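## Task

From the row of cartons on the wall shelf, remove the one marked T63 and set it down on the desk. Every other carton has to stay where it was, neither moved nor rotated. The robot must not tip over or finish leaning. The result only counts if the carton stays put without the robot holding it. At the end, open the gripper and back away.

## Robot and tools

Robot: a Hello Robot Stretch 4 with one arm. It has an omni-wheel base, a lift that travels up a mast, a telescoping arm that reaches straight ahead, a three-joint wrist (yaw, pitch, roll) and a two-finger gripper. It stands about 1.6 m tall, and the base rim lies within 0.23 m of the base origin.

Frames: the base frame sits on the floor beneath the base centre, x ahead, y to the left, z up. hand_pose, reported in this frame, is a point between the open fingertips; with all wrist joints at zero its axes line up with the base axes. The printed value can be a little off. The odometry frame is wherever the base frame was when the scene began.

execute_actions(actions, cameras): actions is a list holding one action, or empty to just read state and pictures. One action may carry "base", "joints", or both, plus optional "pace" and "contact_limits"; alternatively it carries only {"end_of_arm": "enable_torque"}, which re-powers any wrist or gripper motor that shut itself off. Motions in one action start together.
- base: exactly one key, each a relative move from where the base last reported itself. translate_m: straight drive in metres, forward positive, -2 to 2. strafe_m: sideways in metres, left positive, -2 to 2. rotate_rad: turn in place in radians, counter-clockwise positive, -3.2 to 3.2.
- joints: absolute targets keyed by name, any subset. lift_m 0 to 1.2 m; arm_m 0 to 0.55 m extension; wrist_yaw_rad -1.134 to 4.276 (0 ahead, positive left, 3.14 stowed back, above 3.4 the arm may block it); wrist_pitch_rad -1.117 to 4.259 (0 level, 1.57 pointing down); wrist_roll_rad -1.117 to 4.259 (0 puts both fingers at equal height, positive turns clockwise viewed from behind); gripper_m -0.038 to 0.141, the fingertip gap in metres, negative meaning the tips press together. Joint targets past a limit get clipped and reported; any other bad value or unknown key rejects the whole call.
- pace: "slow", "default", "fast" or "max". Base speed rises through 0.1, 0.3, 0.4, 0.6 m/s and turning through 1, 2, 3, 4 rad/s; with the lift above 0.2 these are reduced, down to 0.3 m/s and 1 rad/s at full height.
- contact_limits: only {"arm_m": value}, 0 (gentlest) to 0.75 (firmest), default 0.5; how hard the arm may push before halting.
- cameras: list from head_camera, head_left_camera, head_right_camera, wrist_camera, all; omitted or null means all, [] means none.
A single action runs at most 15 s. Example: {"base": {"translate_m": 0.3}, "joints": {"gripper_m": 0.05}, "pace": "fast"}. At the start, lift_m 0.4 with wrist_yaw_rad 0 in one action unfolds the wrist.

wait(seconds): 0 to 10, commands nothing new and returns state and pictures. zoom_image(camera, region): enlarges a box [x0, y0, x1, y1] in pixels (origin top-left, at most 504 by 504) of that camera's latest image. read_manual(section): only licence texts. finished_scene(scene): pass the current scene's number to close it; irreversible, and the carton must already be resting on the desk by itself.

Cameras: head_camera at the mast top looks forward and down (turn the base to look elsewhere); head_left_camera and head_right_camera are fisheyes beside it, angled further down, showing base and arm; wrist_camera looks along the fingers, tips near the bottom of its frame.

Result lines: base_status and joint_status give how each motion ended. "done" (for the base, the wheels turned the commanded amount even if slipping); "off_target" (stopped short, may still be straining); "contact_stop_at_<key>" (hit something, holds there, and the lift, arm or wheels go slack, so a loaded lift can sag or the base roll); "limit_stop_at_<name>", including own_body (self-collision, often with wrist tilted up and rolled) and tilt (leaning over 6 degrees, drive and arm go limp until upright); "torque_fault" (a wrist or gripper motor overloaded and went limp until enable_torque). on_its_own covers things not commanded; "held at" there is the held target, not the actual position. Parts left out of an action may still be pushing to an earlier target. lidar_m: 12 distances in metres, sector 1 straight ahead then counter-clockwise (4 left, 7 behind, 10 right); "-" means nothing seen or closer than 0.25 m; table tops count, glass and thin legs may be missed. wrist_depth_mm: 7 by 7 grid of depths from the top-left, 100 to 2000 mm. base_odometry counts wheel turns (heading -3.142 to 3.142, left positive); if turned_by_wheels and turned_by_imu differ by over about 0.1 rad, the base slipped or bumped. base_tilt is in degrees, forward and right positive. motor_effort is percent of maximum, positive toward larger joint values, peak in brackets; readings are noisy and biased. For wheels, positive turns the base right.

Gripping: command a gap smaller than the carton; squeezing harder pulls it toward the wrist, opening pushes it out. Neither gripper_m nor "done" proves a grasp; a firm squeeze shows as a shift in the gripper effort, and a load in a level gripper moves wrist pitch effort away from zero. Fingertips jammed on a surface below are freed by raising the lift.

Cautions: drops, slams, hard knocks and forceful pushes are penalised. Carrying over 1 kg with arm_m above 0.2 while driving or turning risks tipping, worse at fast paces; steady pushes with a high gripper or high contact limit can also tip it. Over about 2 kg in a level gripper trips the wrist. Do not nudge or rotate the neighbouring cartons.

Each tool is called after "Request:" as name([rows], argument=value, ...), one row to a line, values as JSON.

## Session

Request:
execute_actions(actions=[])

Scene clock: 0.00 s.
base_odometry: x=+0.000 y=+0.000 heading=+0.000 (m, m, rad; odometry frame)
turned_by_wheels: +0.000 (rad since the last result)
turned_by_imu: +0.000 (rad since the last result)
base_tilt: forward=-0.5 right=-0.5 (deg)
lidar_m: 1.91 2.56 2.39 2.39 1.73 1.38 1.39 1.49 2.09 1.28 1.43 1.93
base_status: not commanded
joint_positions: lift_m=+0.241 arm_m=+0.001 wrist_yaw_rad=+3.094 wrist_pitch_rad=+0.002 wrist_roll_rad=-0.008 gripper_m=+0.057
joint_status: not commanded
motor_effort: lift_m=+18 arm_m=+0 wrist_yaw_rad=+0 wrist_pitch_rad=-5 wrist_roll_rad=+0 gripper_m=-2 wheel_0=+0 wheel_1=+0 wheel_2=+1 (%)
hand_pose: x=-0.1120 y=+0.1011 z=+0.4183 quat_wxyz=(+0.024, -0.001, -0.004, +1.000) (m; base frame)
wrist_depth_mm: - 141 1618 1537 1464 1430 1430 / - 131 1576 1537 1464 1397 1397 / - 123 176 1537 1499 1397 1430 / 107 138 216 1576 1537 1397 1397 / 137 1576 1499 1499 1464 1397 1397 / 1661 1576 211 1499 208 1430 1336 / 1160 1160 1098 1182 1078 1042 1160
pictures: head_camera, head_left_camera, head_right_camera, wrist_camera
Images, in order (width x height): head_camera 420x560, head_left_camera 420x672, head_right_camera 420x672, wrist_camera 616x392.

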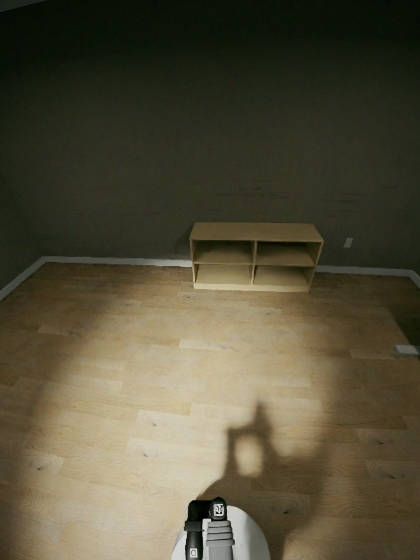

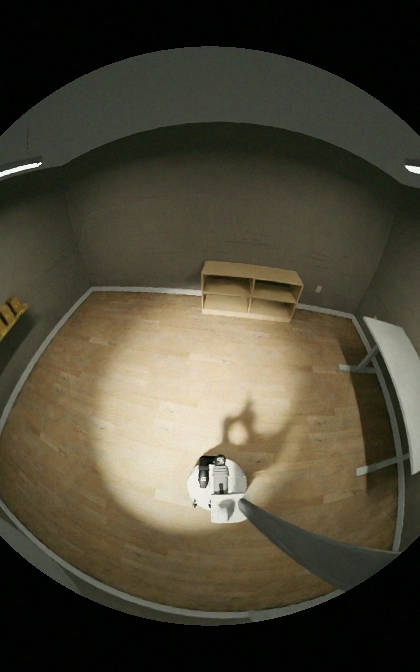

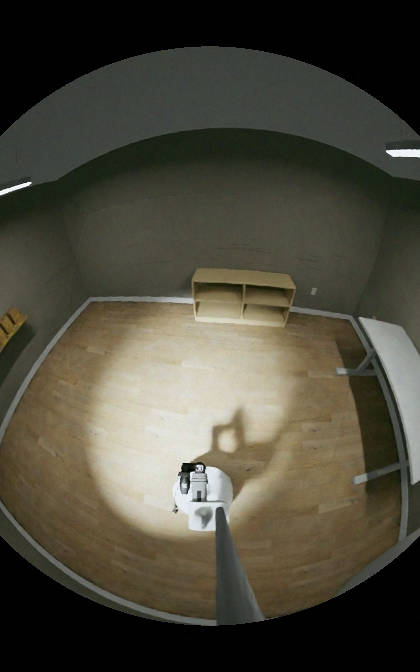

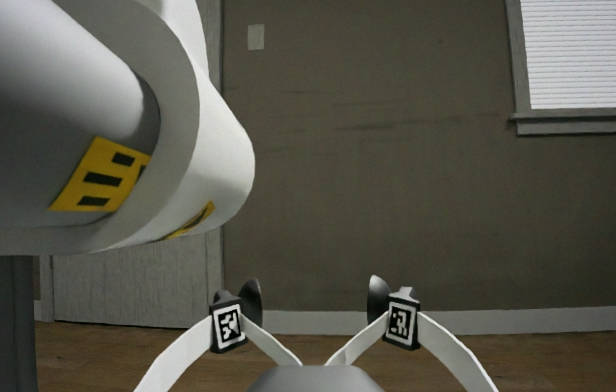

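Request:
execute_actions([
  {"base":{"rotate_rad":1.43},"joints":{"lift_m":0.4,"wrist_yaw_rad":-0.015,"wrist_roll_rad":-0.035,"gripper_m":0.126},"pace":"fast"},
], cameras=["head_camera"])

Request:
execute_actions([
  {"base":{"translate_m":1.45},"joints":{"lift_m":0.66},"pace":"fast"},
], cameras=["head_camera","wrist_camera"])

Scene clock: 2.80 s.
base_odometry: x=+0.000 y=+0.000 heading=+1.429 (m, m, rad; odometry frame)
turned_by_wheels: +1.429 (rad since the last result)
turned_by_imu: +1.425 (rad since the last result)
base_tilt: forward=-0.4 right=-0.6 (deg)
lidar_m: 2.40 1.94 1.43 1.37 1.43 2.01 1.27 1.34 2.04 1.91 2.44 2.48
base_status: done
joint_positions: lift_m=+0.400 arm_m=+0.001 wrist_yaw_rad=-0.014 wrist_pitch_rad=+0.002 wrist_roll_rad=-0.034 gripper_m=+0.126
joint_status: all done
motor_effort: lift_m=+21(25) arm_m=+0(0) wrist_yaw_rad=-2(8) wrist_pitch_rad=-6(7) wrist_roll_rad=-1(2) gripper_m=-1(1) wheel_0=-4(11) wheel_1=-6(13) wheel_2=-5(15) (%)
hand_pose: x=+0.4592 y=-0.0916 z=+0.5775 quat_wxyz=(+1.000, -0.017, +0.001, -0.007) (m; base frame)
wrist_depth_mm: - - - - - - - / - - - - - - - / - - - - - - - / - - - - - - - / - - - - - - - / 1921 - - - - 1863 - / 1537 1430 1499 147 1537 1430 1576
pictures: head_camera
Images, in order (width x height): head_camera 420x560.

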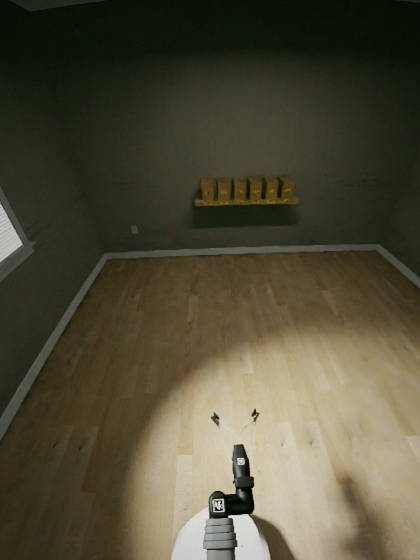

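Scene clock: 7.70 s.
base_odometry: x=+0.205 y=+1.435 heading=+1.429 (m, m, rad; odometry frame)
turned_by_wheels: +0.000 (rad since the last result)
turned_by_imu: +0.001 (rad since the last result)
base_tilt: forward=-0.4 right=-0.6 (deg)
lidar_m: 0.94 1.25 1.40 1.32 1.38 1.97 3.57 2.78 2.21 2.37 1.34 0.99
base_status: done
joint_positions: lift_m=+0.660 arm_m=+0.001 wrist_yaw_rad=-0.015 wrist_pitch_rad=+0.002 wrist_roll_rad=-0.034 gripper_m=+0.126
joint_status: all done
motor_effort: lift_m=+21(22) arm_m=+0(0) wrist_yaw_rad=-1(2) wrist_pitch_rad=-6(6) wrist_roll_rad=-1(1) gripper_m=+0(1) wheel_0=+3(8) wheel_1=+5(12) wheel_2=-4(17) (%)
hand_pose: x=+0.4591 y=-0.0917 z=+0.8375 quat_wxyz=(+1.000, -0.017, +0.001, -0.007) (m; base frame)
wrist_depth_mm: 1042 1025 1025 1008 976 976 976 / 1042 1025 1008 991 991 976 991 / 1025 1008 1008 991 976 960 960 / 1025 991 1008 732 732 715 715 / 1008 1008 991 732 715 707 707 / 976 976 976 976 976 699 946 / 1008 976 976 147 946 946 931
pictures: head_camera, wrist_camera
Images, in order (width x height): head_camera 420x560, wrist_camera 616x392.

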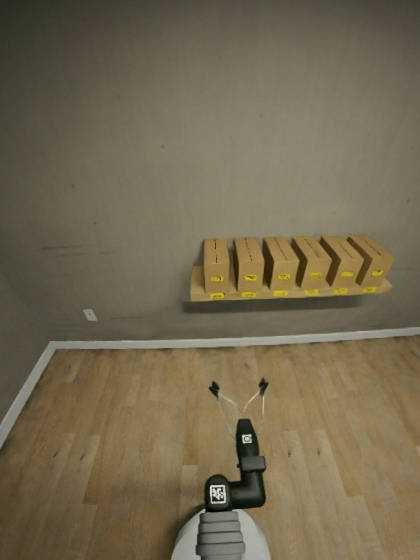

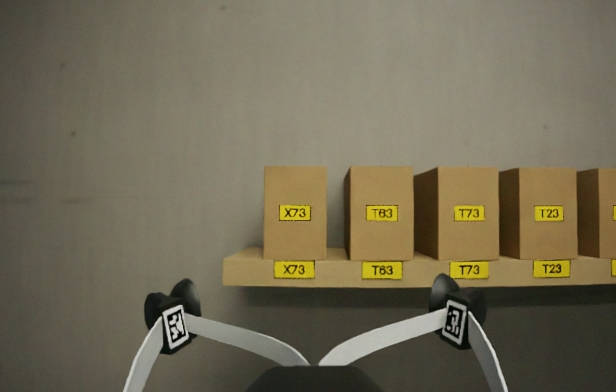

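Request:
zoom_image(camera="wrist_camera", region=[250,150,500,300])

Region (250, 150, 500, 300) of wrist_camera's 616x392 image, scaled by 2.016; it fills the top 302 rows of this view, and the rest is white.

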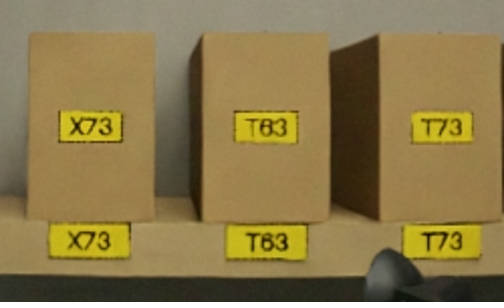

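Request:
execute_actions([
  {"base":{"strafe_m":-0.13},"joints":{"lift_m":1.15,"wrist_pitch_rad":1.57,"wrist_yaw_rad":-0.055},"pace":"fast"},
], cameras=[])

Request:
execute_actions([
  {"base":{"translate_m":0.54},"joints":{"arm_m":0.36}},
], cameras=["head_right_camera","wrist_camera"])

Scene clock: 10.97 s.
base_odometry: x=+0.333 y=+1.417 heading=+1.429 (m, m, rad; odometry frame)
turned_by_wheels: +0.000 (rad since the last result)
turned_by_imu: -0.001 (rad since the last result)
base_tilt: forward=-0.4 right=-0.6 (deg)
lidar_m: 0.93 1.25 1.54 1.45 1.52 2.20 3.60 2.63 2.09 2.21 1.67 0.98
base_status: done
joint_positions: lift_m=+1.150 arm_m=+0.001 wrist_yaw_rad=-0.055 wrist_pitch_rad=+1.570 wrist_roll_rad=-0.034 gripper_m=+0.126
joint_status: all done
motor_effort: lift_m=+21(23) arm_m=+0(0) wrist_yaw_rad=+0(5) wrist_pitch_rad=+1(4) wrist_roll_rad=-1(1) gripper_m=-2(1) wheel_0=+3(14) wheel_1=-3(16) wheel_2=+0(2) (%)
hand_pose: x=+0.1673 y=-0.0873 z=+1.0395 quat_wxyz=(+0.707, +0.007, +0.707, -0.007) (m; base frame)
wrist_depth_mm: 1308 1281 1281 1281 1255 1255 1255 / 1281 1308 1255 1308 1255 1255 1229 / 1281 1281 1255 1281 1255 1255 1255 / 1255 1281 1255 1255 1255 1255 1205 / 1255 1281 1255 1042 1229 1229 1255 / 1281 1255 1025 1025 1229 1229 1229 / 1255 1255 1229 147 1229 1205 1205
pictures: none
No camera images: the call's "cameras" was empty. Leave "cameras" out to get every camera's image.

Scene clock: 14.27 s.
base_odometry: x=+0.409 y=+1.951 heading=+1.430 (m, m, rad; odometry frame)
turned_by_wheels: +0.000 (rad since the last result)
turned_by_imu: +0.000 (rad since the last result)
base_tilt: forward=-0.4 right=-0.6 (deg)
lidar_m: 0.38 0.44 0.98 1.45 1.51 2.17 4.18 2.64 2.33 2.25 0.58 0.42
base_status: done
joint_positions: lift_m=+1.150 arm_m=+0.359 wrist_yaw_rad=-0.055 wrist_pitch_rad=+1.570 wrist_roll_rad=-0.035 gripper_m=+0.126
joint_status: all done
motor_effort: lift_m=+21(21) arm_m=+8(10) wrist_yaw_rad=+0(0) wrist_pitch_rad=+1(1) wrist_roll_rad=+0(1) gripper_m=-1(0) wheel_0=+3(9) wheel_1=+6(11) wheel_2=-3(15) (%)
hand_pose: x=+0.5249 y=-0.0873 z=+1.0395 quat_wxyz=(+0.707, +0.007, +0.707, -0.007) (m; base frame)
wrist_depth_mm: 199 200 205 207 206 203 206 / 274 282 286 286 285 283 283 / 289 287 312 283 324 281 281 / 286 285 312 283 327 279 279 / 283 283 309 281 327 279 277 / 283 281 279 278 278 277 277 / 282 281 301 147 325 274 273
pictures: head_right_camera, wrist_camera
Images, in order (width x height): head_right_camera 420x672, wrist_camera 616x392.

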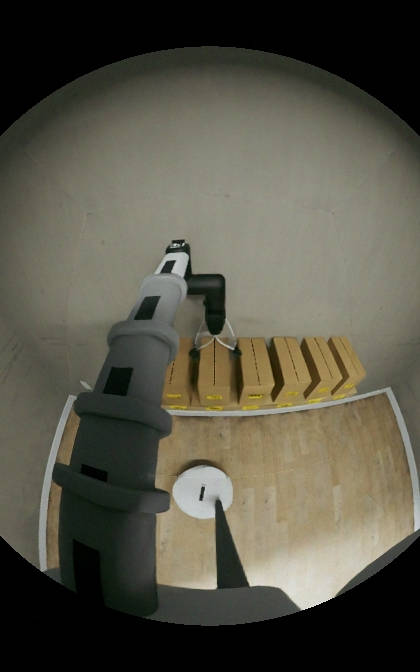

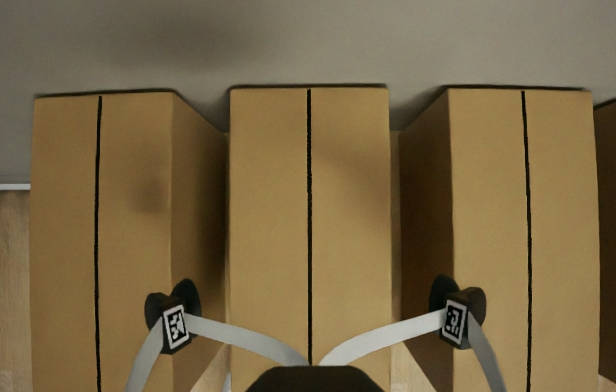

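Request:
execute_actions([
  {"base":{"strafe_m":0.004},"joints":{"lift_m":1.12,"arm_m":0.37},"pace":"slow"},
], cameras=["wrist_camera"])

Scene clock: 15.63 s.
base_odometry: x=+0.406 y=+1.952 heading=+1.430 (m, m, rad; odometry frame)
turned_by_wheels: +0.000 (rad since the last result)
turned_by_imu: +0.000 (rad since the last result)
base_tilt: forward=-0.5 right=-0.6 (deg)
lidar_m: 0.39 0.41 0.98 1.47 1.51 2.16 4.18 2.63 2.32 2.24 0.56 0.42
base_status: done
joint_positions: lift_m=+1.120 arm_m=+0.368 wrist_yaw_rad=-0.055 wrist_pitch_rad=+1.570 wrist_roll_rad=-0.035 gripper_m=+0.126
joint_status: all done
motor_effort: lift_m=+15(21) arm_m=+9(8) wrist_yaw_rad=-1(1) wrist_pitch_rad=+2(2) wrist_roll_rad=-1(1) gripper_m=+2(2) wheel_0=-6(8) wheel_1=+7(9) wheel_2=+0(2) (%)
hand_pose: x=+0.5348 y=-0.0873 z=+1.0100 quat_wxyz=(+0.707, +0.007, +0.707, -0.007) (m; base frame)
wrist_depth_mm: 179 181 184 186 186 183 - / 247 253 257 255 254 253 253 / 258 258 300 254 255 254 252 / 256 256 298 254 253 252 250 / 255 253 298 252 252 250 248 / 253 252 251 251 250 247 247 / 252 251 289 147 248 246 246
pictures: wrist_camera
Images, in order (width x height): wrist_camera 616x392.

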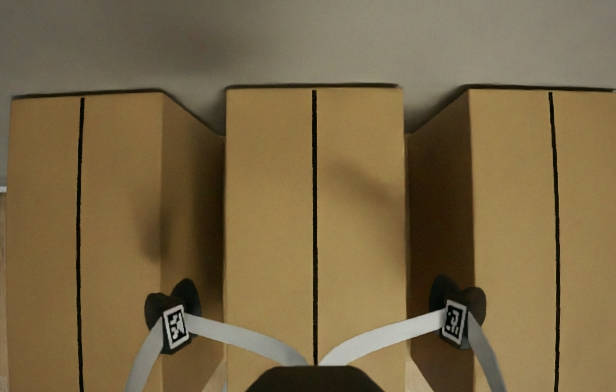

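Request:
execute_actions([
  {"joints":{"lift_m":1.066},"pace":"slow"},
], cameras=["wrist_camera"])

Request:
execute_actions([
  {"joints":{"gripper_m":0.05}},
], cameras=[])

Request:
execute_actions([
  {"joints":{"lift_m":1.14}},
], cameras=["wrist_camera"])

Scene clock: 17.33 s.
base_odometry: x=+0.406 y=+1.952 heading=+1.430 (m, m, rad; odometry frame)
turned_by_wheels: +0.000 (rad since the last result)
turned_by_imu: -0.001 (rad since the last result)
base_tilt: forward=-0.4 right=-0.6 (deg)
lidar_m: 0.40 0.41 0.96 1.45 1.52 2.17 4.19 2.64 2.33 2.25 0.59 0.41
base_status: not commanded
joint_positions: lift_m=+1.066 arm_m=+0.368 wrist_yaw_rad=-0.055 wrist_pitch_rad=+1.570 wrist_roll_rad=-0.035 gripper_m=+0.126
joint_status: all done
motor_effort: lift_m=+15(16) arm_m=+9(9) wrist_yaw_rad=-1(1) wrist_pitch_rad=+2(2) wrist_roll_rad=-1(0) gripper_m=+0(1) wheel_0=-6(6) wheel_1=+8(7) wheel_2=+0(0) (%)
hand_pose: x=+0.5348 y=-0.0873 z=+0.9560 quat_wxyz=(+0.707, +0.007, +0.707, -0.007) (m; base frame)
wrist_depth_mm: 179 180 184 186 185 182 - / 205 213 203 202 201 220 200 / 204 213 202 200 200 233 199 / 202 215 202 199 199 234 197 / 201 214 199 199 197 235 196 / 200 200 198 197 197 201 195 / 198 197 197 147 195 200 -
pictures: wrist_camera
Images, in order (width x height): wrist_camera 616x392.

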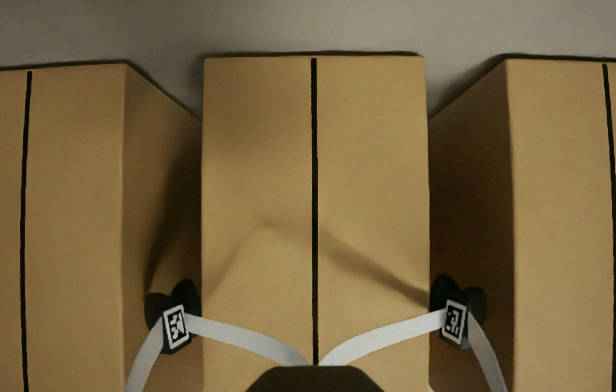

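Scene clock: 19.00 s.
base_odometry: x=+0.406 y=+1.952 heading=+1.430 (m, m, rad; odometry frame)
turned_by_wheels: +0.000 (rad since the last result)
turned_by_imu: -0.001 (rad since the last result)
base_tilt: forward=-0.4 right=-0.6 (deg)
lidar_m: 0.39 0.43 0.95 1.46 1.50 2.17 4.18 2.64 2.32 2.25 0.57 0.42
base_status: not commanded
joint_positions: lift_m=+1.066 arm_m=+0.368 wrist_yaw_rad=-0.055 wrist_pitch_rad=+1.570 wrist_roll_rad=-0.035 gripper_m=+0.051
joint_status: all done
motor_effort: lift_m=+15(15) arm_m=+9(9) wrist_yaw_rad=+0(0) wrist_pitch_rad=+1(1) wrist_roll_rad=-1(0) gripper_m=-29(29) wheel_0=-6(6) wheel_1=+7(7) wheel_2=+0(0) (%)
hand_pose: x=+0.5348 y=-0.0873 z=+0.9560 quat_wxyz=(+0.707, +0.007, +0.707, -0.007) (m; base frame)
wrist_depth_mm: 180 180 181 181 180 182 - / 204 214 182 181 180 220 200 / 203 213 181 180 179 233 198 / 202 214 179 178 178 235 196 / 200 213 178 177 176 235 196 / 199 199 176 176 175 190 195 / 198 172 175 175 174 196 -
pictures: none
No camera images: the call's "cameras" was empty. Leave "cameras" out to get every camera's image.

Scene clock: 20.27 s.
base_odometry: x=+0.406 y=+1.952 heading=+1.430 (m, m, rad; odometry frame)
turned_by_wheels: +0.000 (rad since the last result)
turned_by_imu: +0.000 (rad since the last result)
base_tilt: forward=-0.4 right=-0.6 (deg)
lidar_m: 0.40 0.42 0.97 1.47 1.52 2.16 4.20 2.64 2.35 2.25 0.57 0.40
base_status: not commanded
joint_positions: lift_m=+1.140 arm_m=+0.368 wrist_yaw_rad=-0.055 wrist_pitch_rad=+1.570 wrist_roll_rad=-0.035 gripper_m=+0.051
joint_status: all done
motor_effort: lift_m=+22(22) arm_m=+9(9) wrist_yaw_rad=-1(1) wrist_pitch_rad=+2(1) wrist_roll_rad=+0(0) gripper_m=-28(28) wheel_0=-6(6) wheel_1=+7(7) wheel_2=+0(0) (%)
hand_pose: x=+0.5348 y=-0.0873 z=+1.0294 quat_wxyz=(+0.707, +0.007, +0.707, -0.007) (m; base frame)
wrist_depth_mm: 180 180 182 181 180 183 - / 247 255 182 181 180 259 255 / 278 276 180 180 179 272 271 / 277 274 179 178 178 271 270 / 274 274 178 177 177 268 266 / 272 272 177 176 175 190 266 / 271 172 175 174 174 265 -
pictures: wrist_camera
Images, in order (width x height): wrist_camera 616x392.

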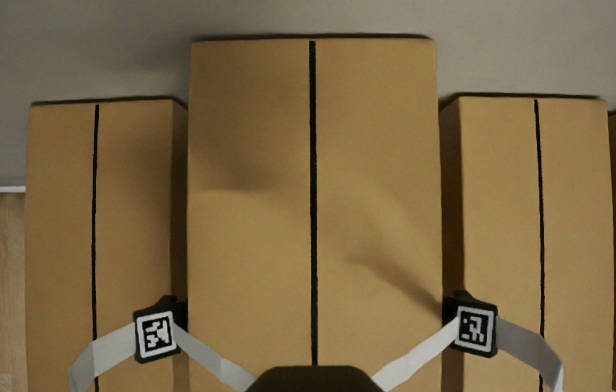

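Request:
execute_actions([
  {"base":{"translate_m":-0.4},"joints":{"arm_m":0.15}},
], cameras=["head_camera"])

Request:
execute_actions([
  {"base":{"rotate_rad":-3.0},"pace":"slow"},
], cameras=["head_camera"])

Request:
execute_actions([
  {"base":{"translate_m":2.0},"pace":"fast"},
], cameras=["head_camera","head_right_camera"])

Scene clock: 23.57 s.
base_odometry: x=+0.349 y=+1.556 heading=+1.429 (m, m, rad; odometry frame)
turned_by_wheels: +0.000 (rad since the last result)
turned_by_imu: -0.002 (rad since the last result)
base_tilt: forward=-0.4 right=-0.5 (deg)
lidar_m: 0.27 1.11 1.54 1.45 1.51 2.17 3.76 2.66 2.16 2.24 1.16 0.25
base_status: done
joint_positions: lift_m=+1.140 arm_m=+0.151 wrist_yaw_rad=-0.055 wrist_pitch_rad=+1.570 wrist_roll_rad=-0.035 gripper_m=+0.051
joint_status: all done
motor_effort: lift_m=+22(22) arm_m=-8(9) wrist_yaw_rad=+0(1) wrist_pitch_rad=+1(0) wrist_roll_rad=+0(0) gripper_m=-29(29) wheel_0=-3(10) wheel_1=-6(11) wheel_2=+4(15) (%)
hand_pose: x=+0.3177 y=-0.0873 z=+1.0295 quat_wxyz=(+0.707, +0.007, +0.707, -0.007) (m; base frame)
wrist_depth_mm: 1308 1308 1281 1281 1255 1255 1255 / 1229 1281 182 181 181 1255 1281 / 1281 1281 180 179 179 1255 1255 / 1229 1281 179 178 178 1255 1229 / 1281 1255 178 177 176 1205 1205 / 1229 1229 177 176 175 190 1229 / 1229 172 175 175 174 1205 1205
pictures: head_camera
Images, in order (width x height): head_camera 420x560.

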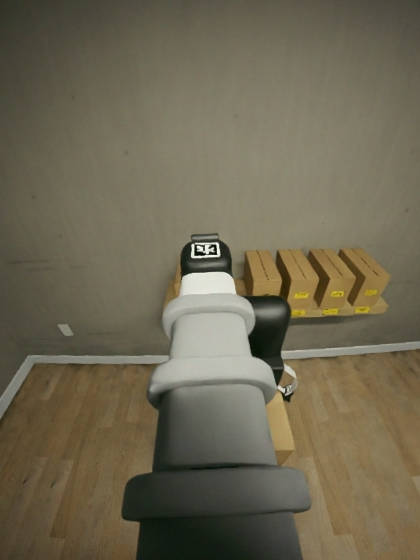

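Scene clock: 27.87 s.
base_odometry: x=+0.349 y=+1.556 heading=-1.569 (m, m, rad; odometry frame)
turned_by_wheels: -2.999 (rad since the last result)
turned_by_imu: -2.993 (rad since the last result)
base_tilt: forward=-0.4 right=-0.6 (deg)
lidar_m: 0.27 2.29 2.14 2.22 1.02 0.81 0.80 1.16 1.52 1.45 1.63 0.25
base_status: done
joint_positions: lift_m=+1.140 arm_m=+0.151 wrist_yaw_rad=-0.055 wrist_pitch_rad=+1.570 wrist_roll_rad=-0.035 gripper_m=+0.051
joint_status: not commanded
motor_effort: lift_m=+22(22) arm_m=-8(8) wrist_yaw_rad=+0(0) wrist_pitch_rad=+1(2) wrist_roll_rad=+0(0) gripper_m=-29(29) wheel_0=+5(8) wheel_1=+6(12) wheel_2=+6(11) (%)
hand_pose: x=+0.3178 y=-0.0873 z=+1.0295 quat_wxyz=(+0.707, +0.007, +0.707, -0.007) (m; base frame)
wrist_depth_mm: 1308 1255 1281 1281 1255 1255 1229 / 1255 1281 181 181 180 1229 1255 / 1281 1281 180 180 179 1255 1255 / 1255 1255 179 178 178 1205 1229 / 1255 1255 178 177 177 1229 1229 / 1255 1255 177 176 175 190 1205 / 1229 172 176 175 174 1229 1205
pictures: head_camera
Images, in order (width x height): head_camera 420x560.

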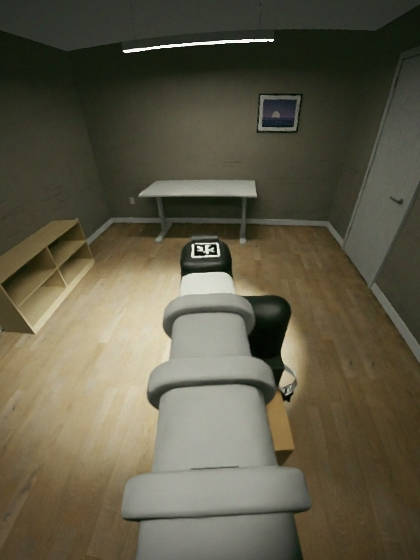

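Scene clock: 35.63 s.
base_odometry: x=+0.353 y=-0.444 heading=-1.569 (m, m, rad; odometry frame)
turned_by_wheels: +0.001 (rad since the last result)
turned_by_imu: +0.002 (rad since the last result)
base_tilt: forward=-0.4 right=-0.6 (deg)
lidar_m: 0.25 0.99 1.56 1.52 1.67 3.07 3.03 2.24 1.81 1.76 1.94 0.25
base_status: done
joint_positions: lift_m=+1.140 arm_m=+0.151 wrist_yaw_rad=-0.055 wrist_pitch_rad=+1.570 wrist_roll_rad=-0.035 gripper_m=+0.051
joint_status: not commanded
motor_effort: lift_m=+22(22) arm_m=-8(8) wrist_yaw_rad=+0(0) wrist_pitch_rad=+1(1) wrist_roll_rad=-1(0) gripper_m=-29(29) wheel_0=+5(10) wheel_1=+8(11) wheel_2=-4(15) (%)
hand_pose: x=+0.3178 y=-0.0873 z=+1.0295 quat_wxyz=(+0.707, +0.007, +0.707, -0.007) (m; base frame)
wrist_depth_mm: 1281 1281 1281 1281 1229 1255 1255 / 1281 1281 181 181 180 1281 1229 / 1281 1255 181 180 179 1255 1229 / 1281 1255 179 178 177 1205 1229 / 1255 1255 178 178 177 1229 1229 / 1229 1255 176 176 175 190 1205 / 1255 171 176 175 174 1229 1205
pictures: head_camera, head_right_camera
Images, in order (width x height): head_camera 420x560, head_right_camera 420x672.

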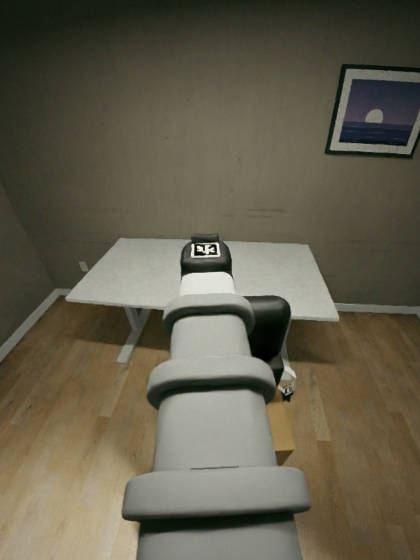

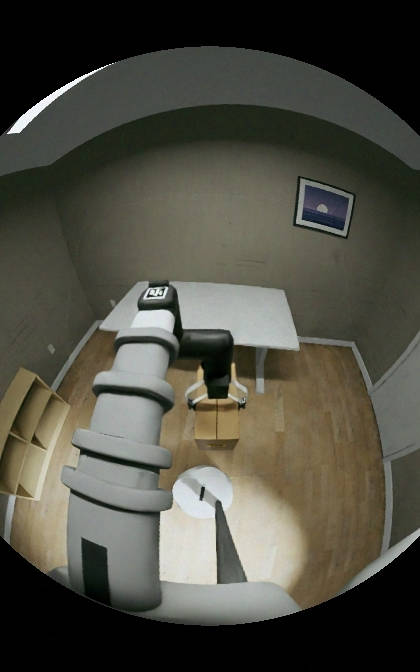

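Request:
execute_actions([
  {"base":{"translate_m":0.57},"joints":{"arm_m":0.44,"lift_m":1.09}},
], cameras=["head_right_camera"])

Scene clock: 39.17 s.
base_odometry: x=+0.354 y=-1.013 heading=-1.568 (m, m, rad; odometry frame)
turned_by_wheels: +0.000 (rad since the last result)
turned_by_imu: +0.000 (rad since the last result)
base_tilt: forward=-0.4 right=-0.6 (deg)
lidar_m: 0.32 0.38 0.60 1.46 1.58 3.15 3.62 2.37 1.88 1.86 0.43 0.34
base_status: done
joint_positions: lift_m=+1.090 arm_m=+0.439 wrist_yaw_rad=-0.055 wrist_pitch_rad=+1.570 wrist_roll_rad=-0.035 gripper_m=+0.051
joint_status: all done
motor_effort: lift_m=+16(21) arm_m=+8(10) wrist_yaw_rad=-1(1) wrist_pitch_rad=+1(1) wrist_roll_rad=-1(1) gripper_m=-27(27) wheel_0=+3(9) wheel_1=+7(11) wheel_2=-6(14) (%)
hand_pose: x=+0.6049 y=-0.0873 z=+0.9799 quat_wxyz=(+0.707, +0.007, +0.707, -0.007) (m; base frame)
wrist_depth_mm: 496 492 492 492 484 484 484 / 492 492 181 181 180 484 484 / 484 488 180 179 179 477 477 / 488 480 179 179 178 477 473 / 484 484 178 177 177 473 473 / 484 480 176 177 175 190 466 / 477 172 175 174 174 466 466
pictures: head_right_camera
Images, in order (width x height): head_right_camera 420x672.

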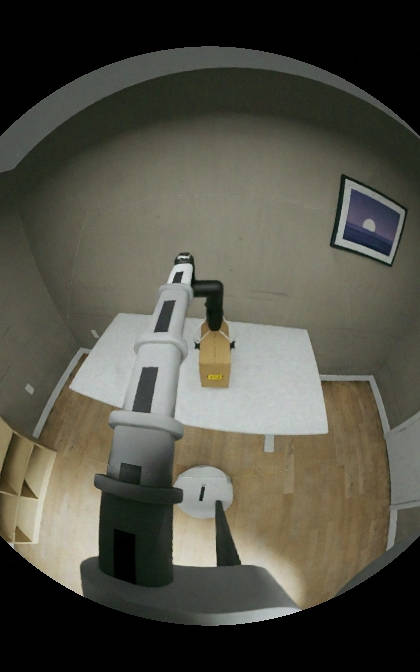

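Request:
execute_actions([
  {"joints":{"lift_m":0.984}},
], cameras=[])

Request:
execute_actions([
  {"joints":{"gripper_m":0.135}},
], cameras=[])

Request:
execute_actions([
  {"joints":{"lift_m":1.1},"pace":"fast"},
], cameras=[])

Request:
execute_actions([
  {"base":{"translate_m":-0.25},"joints":{"arm_m":0.01},"pace":"fast"},
], cameras=["head_right_camera"])

Scene clock: 41.07 s.
base_odometry: x=+0.354 y=-1.013 heading=-1.568 (m, m, rad; odometry frame)
turned_by_wheels: +0.000 (rad since the last result)
turned_by_imu: -0.001 (rad since the last result)
base_tilt: forward=-0.4 right=-0.6 (deg)
lidar_m: 0.33 0.39 0.59 1.48 1.59 3.15 3.62 2.34 1.89 1.85 0.42 0.34
base_status: not commanded
joint_positions: lift_m=+0.984 arm_m=+0.439 wrist_yaw_rad=-0.055 wrist_pitch_rad=+1.570 wrist_roll_rad=-0.035 gripper_m=+0.051
joint_status: all done
motor_effort: lift_m=+16(17) arm_m=+8(8) wrist_yaw_rad=-1(1) wrist_pitch_rad=+2(1) wrist_roll_rad=+0(0) gripper_m=-29(27) wheel_0=+4(4) wheel_1=+8(7) wheel_2=-5(5) (%)
hand_pose: x=+0.6048 y=-0.0873 z=+0.8739 quat_wxyz=(+0.707, +0.007, +0.707, -0.007) (m; base frame)
wrist_depth_mm: 389 387 384 379 379 377 375 / 384 377 182 181 180 375 373 / 384 382 180 180 179 375 370 / 379 375 179 179 178 370 368 / 379 375 178 177 176 368 368 / 375 373 177 176 175 190 366 / 373 172 176 175 174 362 -
pictures: none
No camera images: the call's "cameras" was empty. Leave "cameras" out to get every camera's image.

Scene clock: 42.90 s.
base_odometry: x=+0.354 y=-1.013 heading=-1.568 (m, m, rad; odometry frame)
turned_by_wheels: +0.000 (rad since the last result)
turned_by_imu: -0.001 (rad since the last result)
base_tilt: forward=-0.4 right=-0.6 (deg)
lidar_m: 0.34 0.36 0.59 1.47 1.59 3.13 3.62 2.35 1.86 1.85 0.43 0.34
base_status: not commanded
joint_positions: lift_m=+0.984 arm_m=+0.439 wrist_yaw_rad=-0.055 wrist_pitch_rad=+1.570 wrist_roll_rad=-0.035 gripper_m=+0.135
joint_status: all done
motor_effort: lift_m=+16(16) arm_m=+8(8) wrist_yaw_rad=+0(1) wrist_pitch_rad=+1(1) wrist_roll_rad=-1(1) gripper_m=+1(28) wheel_0=+4(4) wheel_1=+7(7) wheel_2=-5(6) (%)
hand_pose: x=+0.6048 y=-0.0873 z=+0.8739 quat_wxyz=(+0.707, +0.007, +0.707, -0.007) (m; base frame)
wrist_depth_mm: 389 384 384 384 379 379 379 / 387 382 199 198 196 375 373 / 382 382 198 196 196 373 375 / 379 377 196 195 195 368 370 / 377 377 195 194 193 370 368 / 375 375 193 193 192 212 366 / 373 373 192 153 191 364 364
pictures: none
No camera images: the call's "cameras" was empty. Leave "cameras" out to get every camera's image.

Scene clock: 44.13 s.
base_odometry: x=+0.354 y=-1.013 heading=-1.568 (m, m, rad; odometry frame)
turned_by_wheels: +0.000 (rad since the last result)
turned_by_imu: +0.000 (rad since the last result)
base_tilt: forward=-0.5 right=-0.6 (deg)
lidar_m: 0.33 0.37 0.60 1.49 1.60 3.16 3.62 2.33 1.88 1.83 0.43 0.35
base_status: not commanded
joint_positions: lift_m=+1.100 arm_m=+0.439 wrist_yaw_rad=-0.055 wrist_pitch_rad=+1.570 wrist_roll_rad=-0.035 gripper_m=+0.135
joint_status: all done
motor_effort: lift_m=+21(23) arm_m=+8(8) wrist_yaw_rad=-1(1) wrist_pitch_rad=+1(0) wrist_roll_rad=-1(0) gripper_m=+0(0) wheel_0=+4(4) wheel_1=+7(7) wheel_2=-5(5) (%)
hand_pose: x=+0.6048 y=-0.0873 z=+0.9895 quat_wxyz=(+0.707, +0.007, +0.707, -0.007) (m; base frame)
wrist_depth_mm: 504 500 500 500 496 496 492 / 508 500 500 492 492 492 488 / 500 504 500 312 492 492 488 / 500 492 492 312 484 488 488 / 492 492 496 307 484 484 480 / 488 492 309 306 306 211 480 / 492 488 488 153 480 480 473
pictures: none
No camera images: the call's "cameras" was empty. Leave "cameras" out to get every camera's image.

Scene clock: 46.33 s.
base_odometry: x=+0.354 y=-0.763 heading=-1.569 (m, m, rad; odometry frame)
turned_by_wheels: -0.001 (rad since the last result)
turned_by_imu: -0.002 (rad since the last result)
base_tilt: forward=-0.4 right=-0.5 (deg)
lidar_m: 0.57 0.65 1.03 1.50 1.62 3.22 3.35 2.30 1.82 1.78 0.74 0.59
base_status: done
joint_positions: lift_m=+1.100 arm_m=+0.011 wrist_yaw_rad=-0.055 wrist_pitch_rad=+1.570 wrist_roll_rad=-0.035 gripper_m=+0.135
joint_status: all done
motor_effort: lift_m=+21(21) arm_m=-8(11) wrist_yaw_rad=+0(1) wrist_pitch_rad=+1(0) wrist_roll_rad=-1(0) gripper_m=-2(1) wheel_0=-4(10) wheel_1=-7(11) wheel_2=+4(16) (%)
hand_pose: x=+0.1777 y=-0.0873 z=+0.9895 quat_wxyz=(+0.707, +0.007, +0.707, -0.007) (m; base frame)
wrist_depth_mm: 1255 1229 1229 1205 1205 1205 1205 / 1255 1229 1229 1205 1229 1205 1205 / 1255 1229 1229 1205 1205 1182 1205 / 1229 1229 1229 1205 1205 1205 1182 / 1255 1205 1205 991 1182 1182 1160 / 1182 1205 960 991 1205 212 1160 / 1182 1182 1182 153 1160 1160 1182
pictures: head_right_camera
Images, in order (width x height): head_right_camera 420x672.

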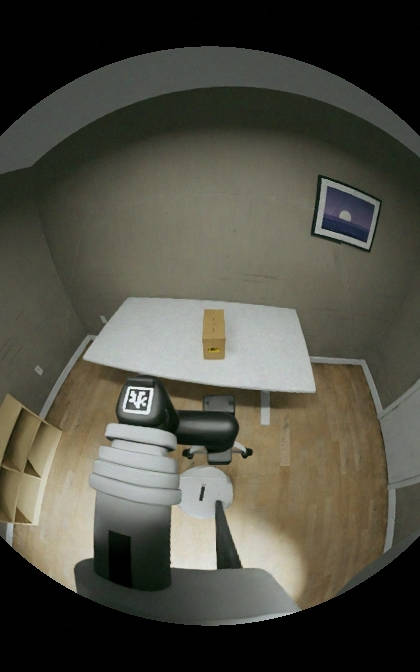

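Request:
finished_scene(scene=2)

The scene is finished: the task was done.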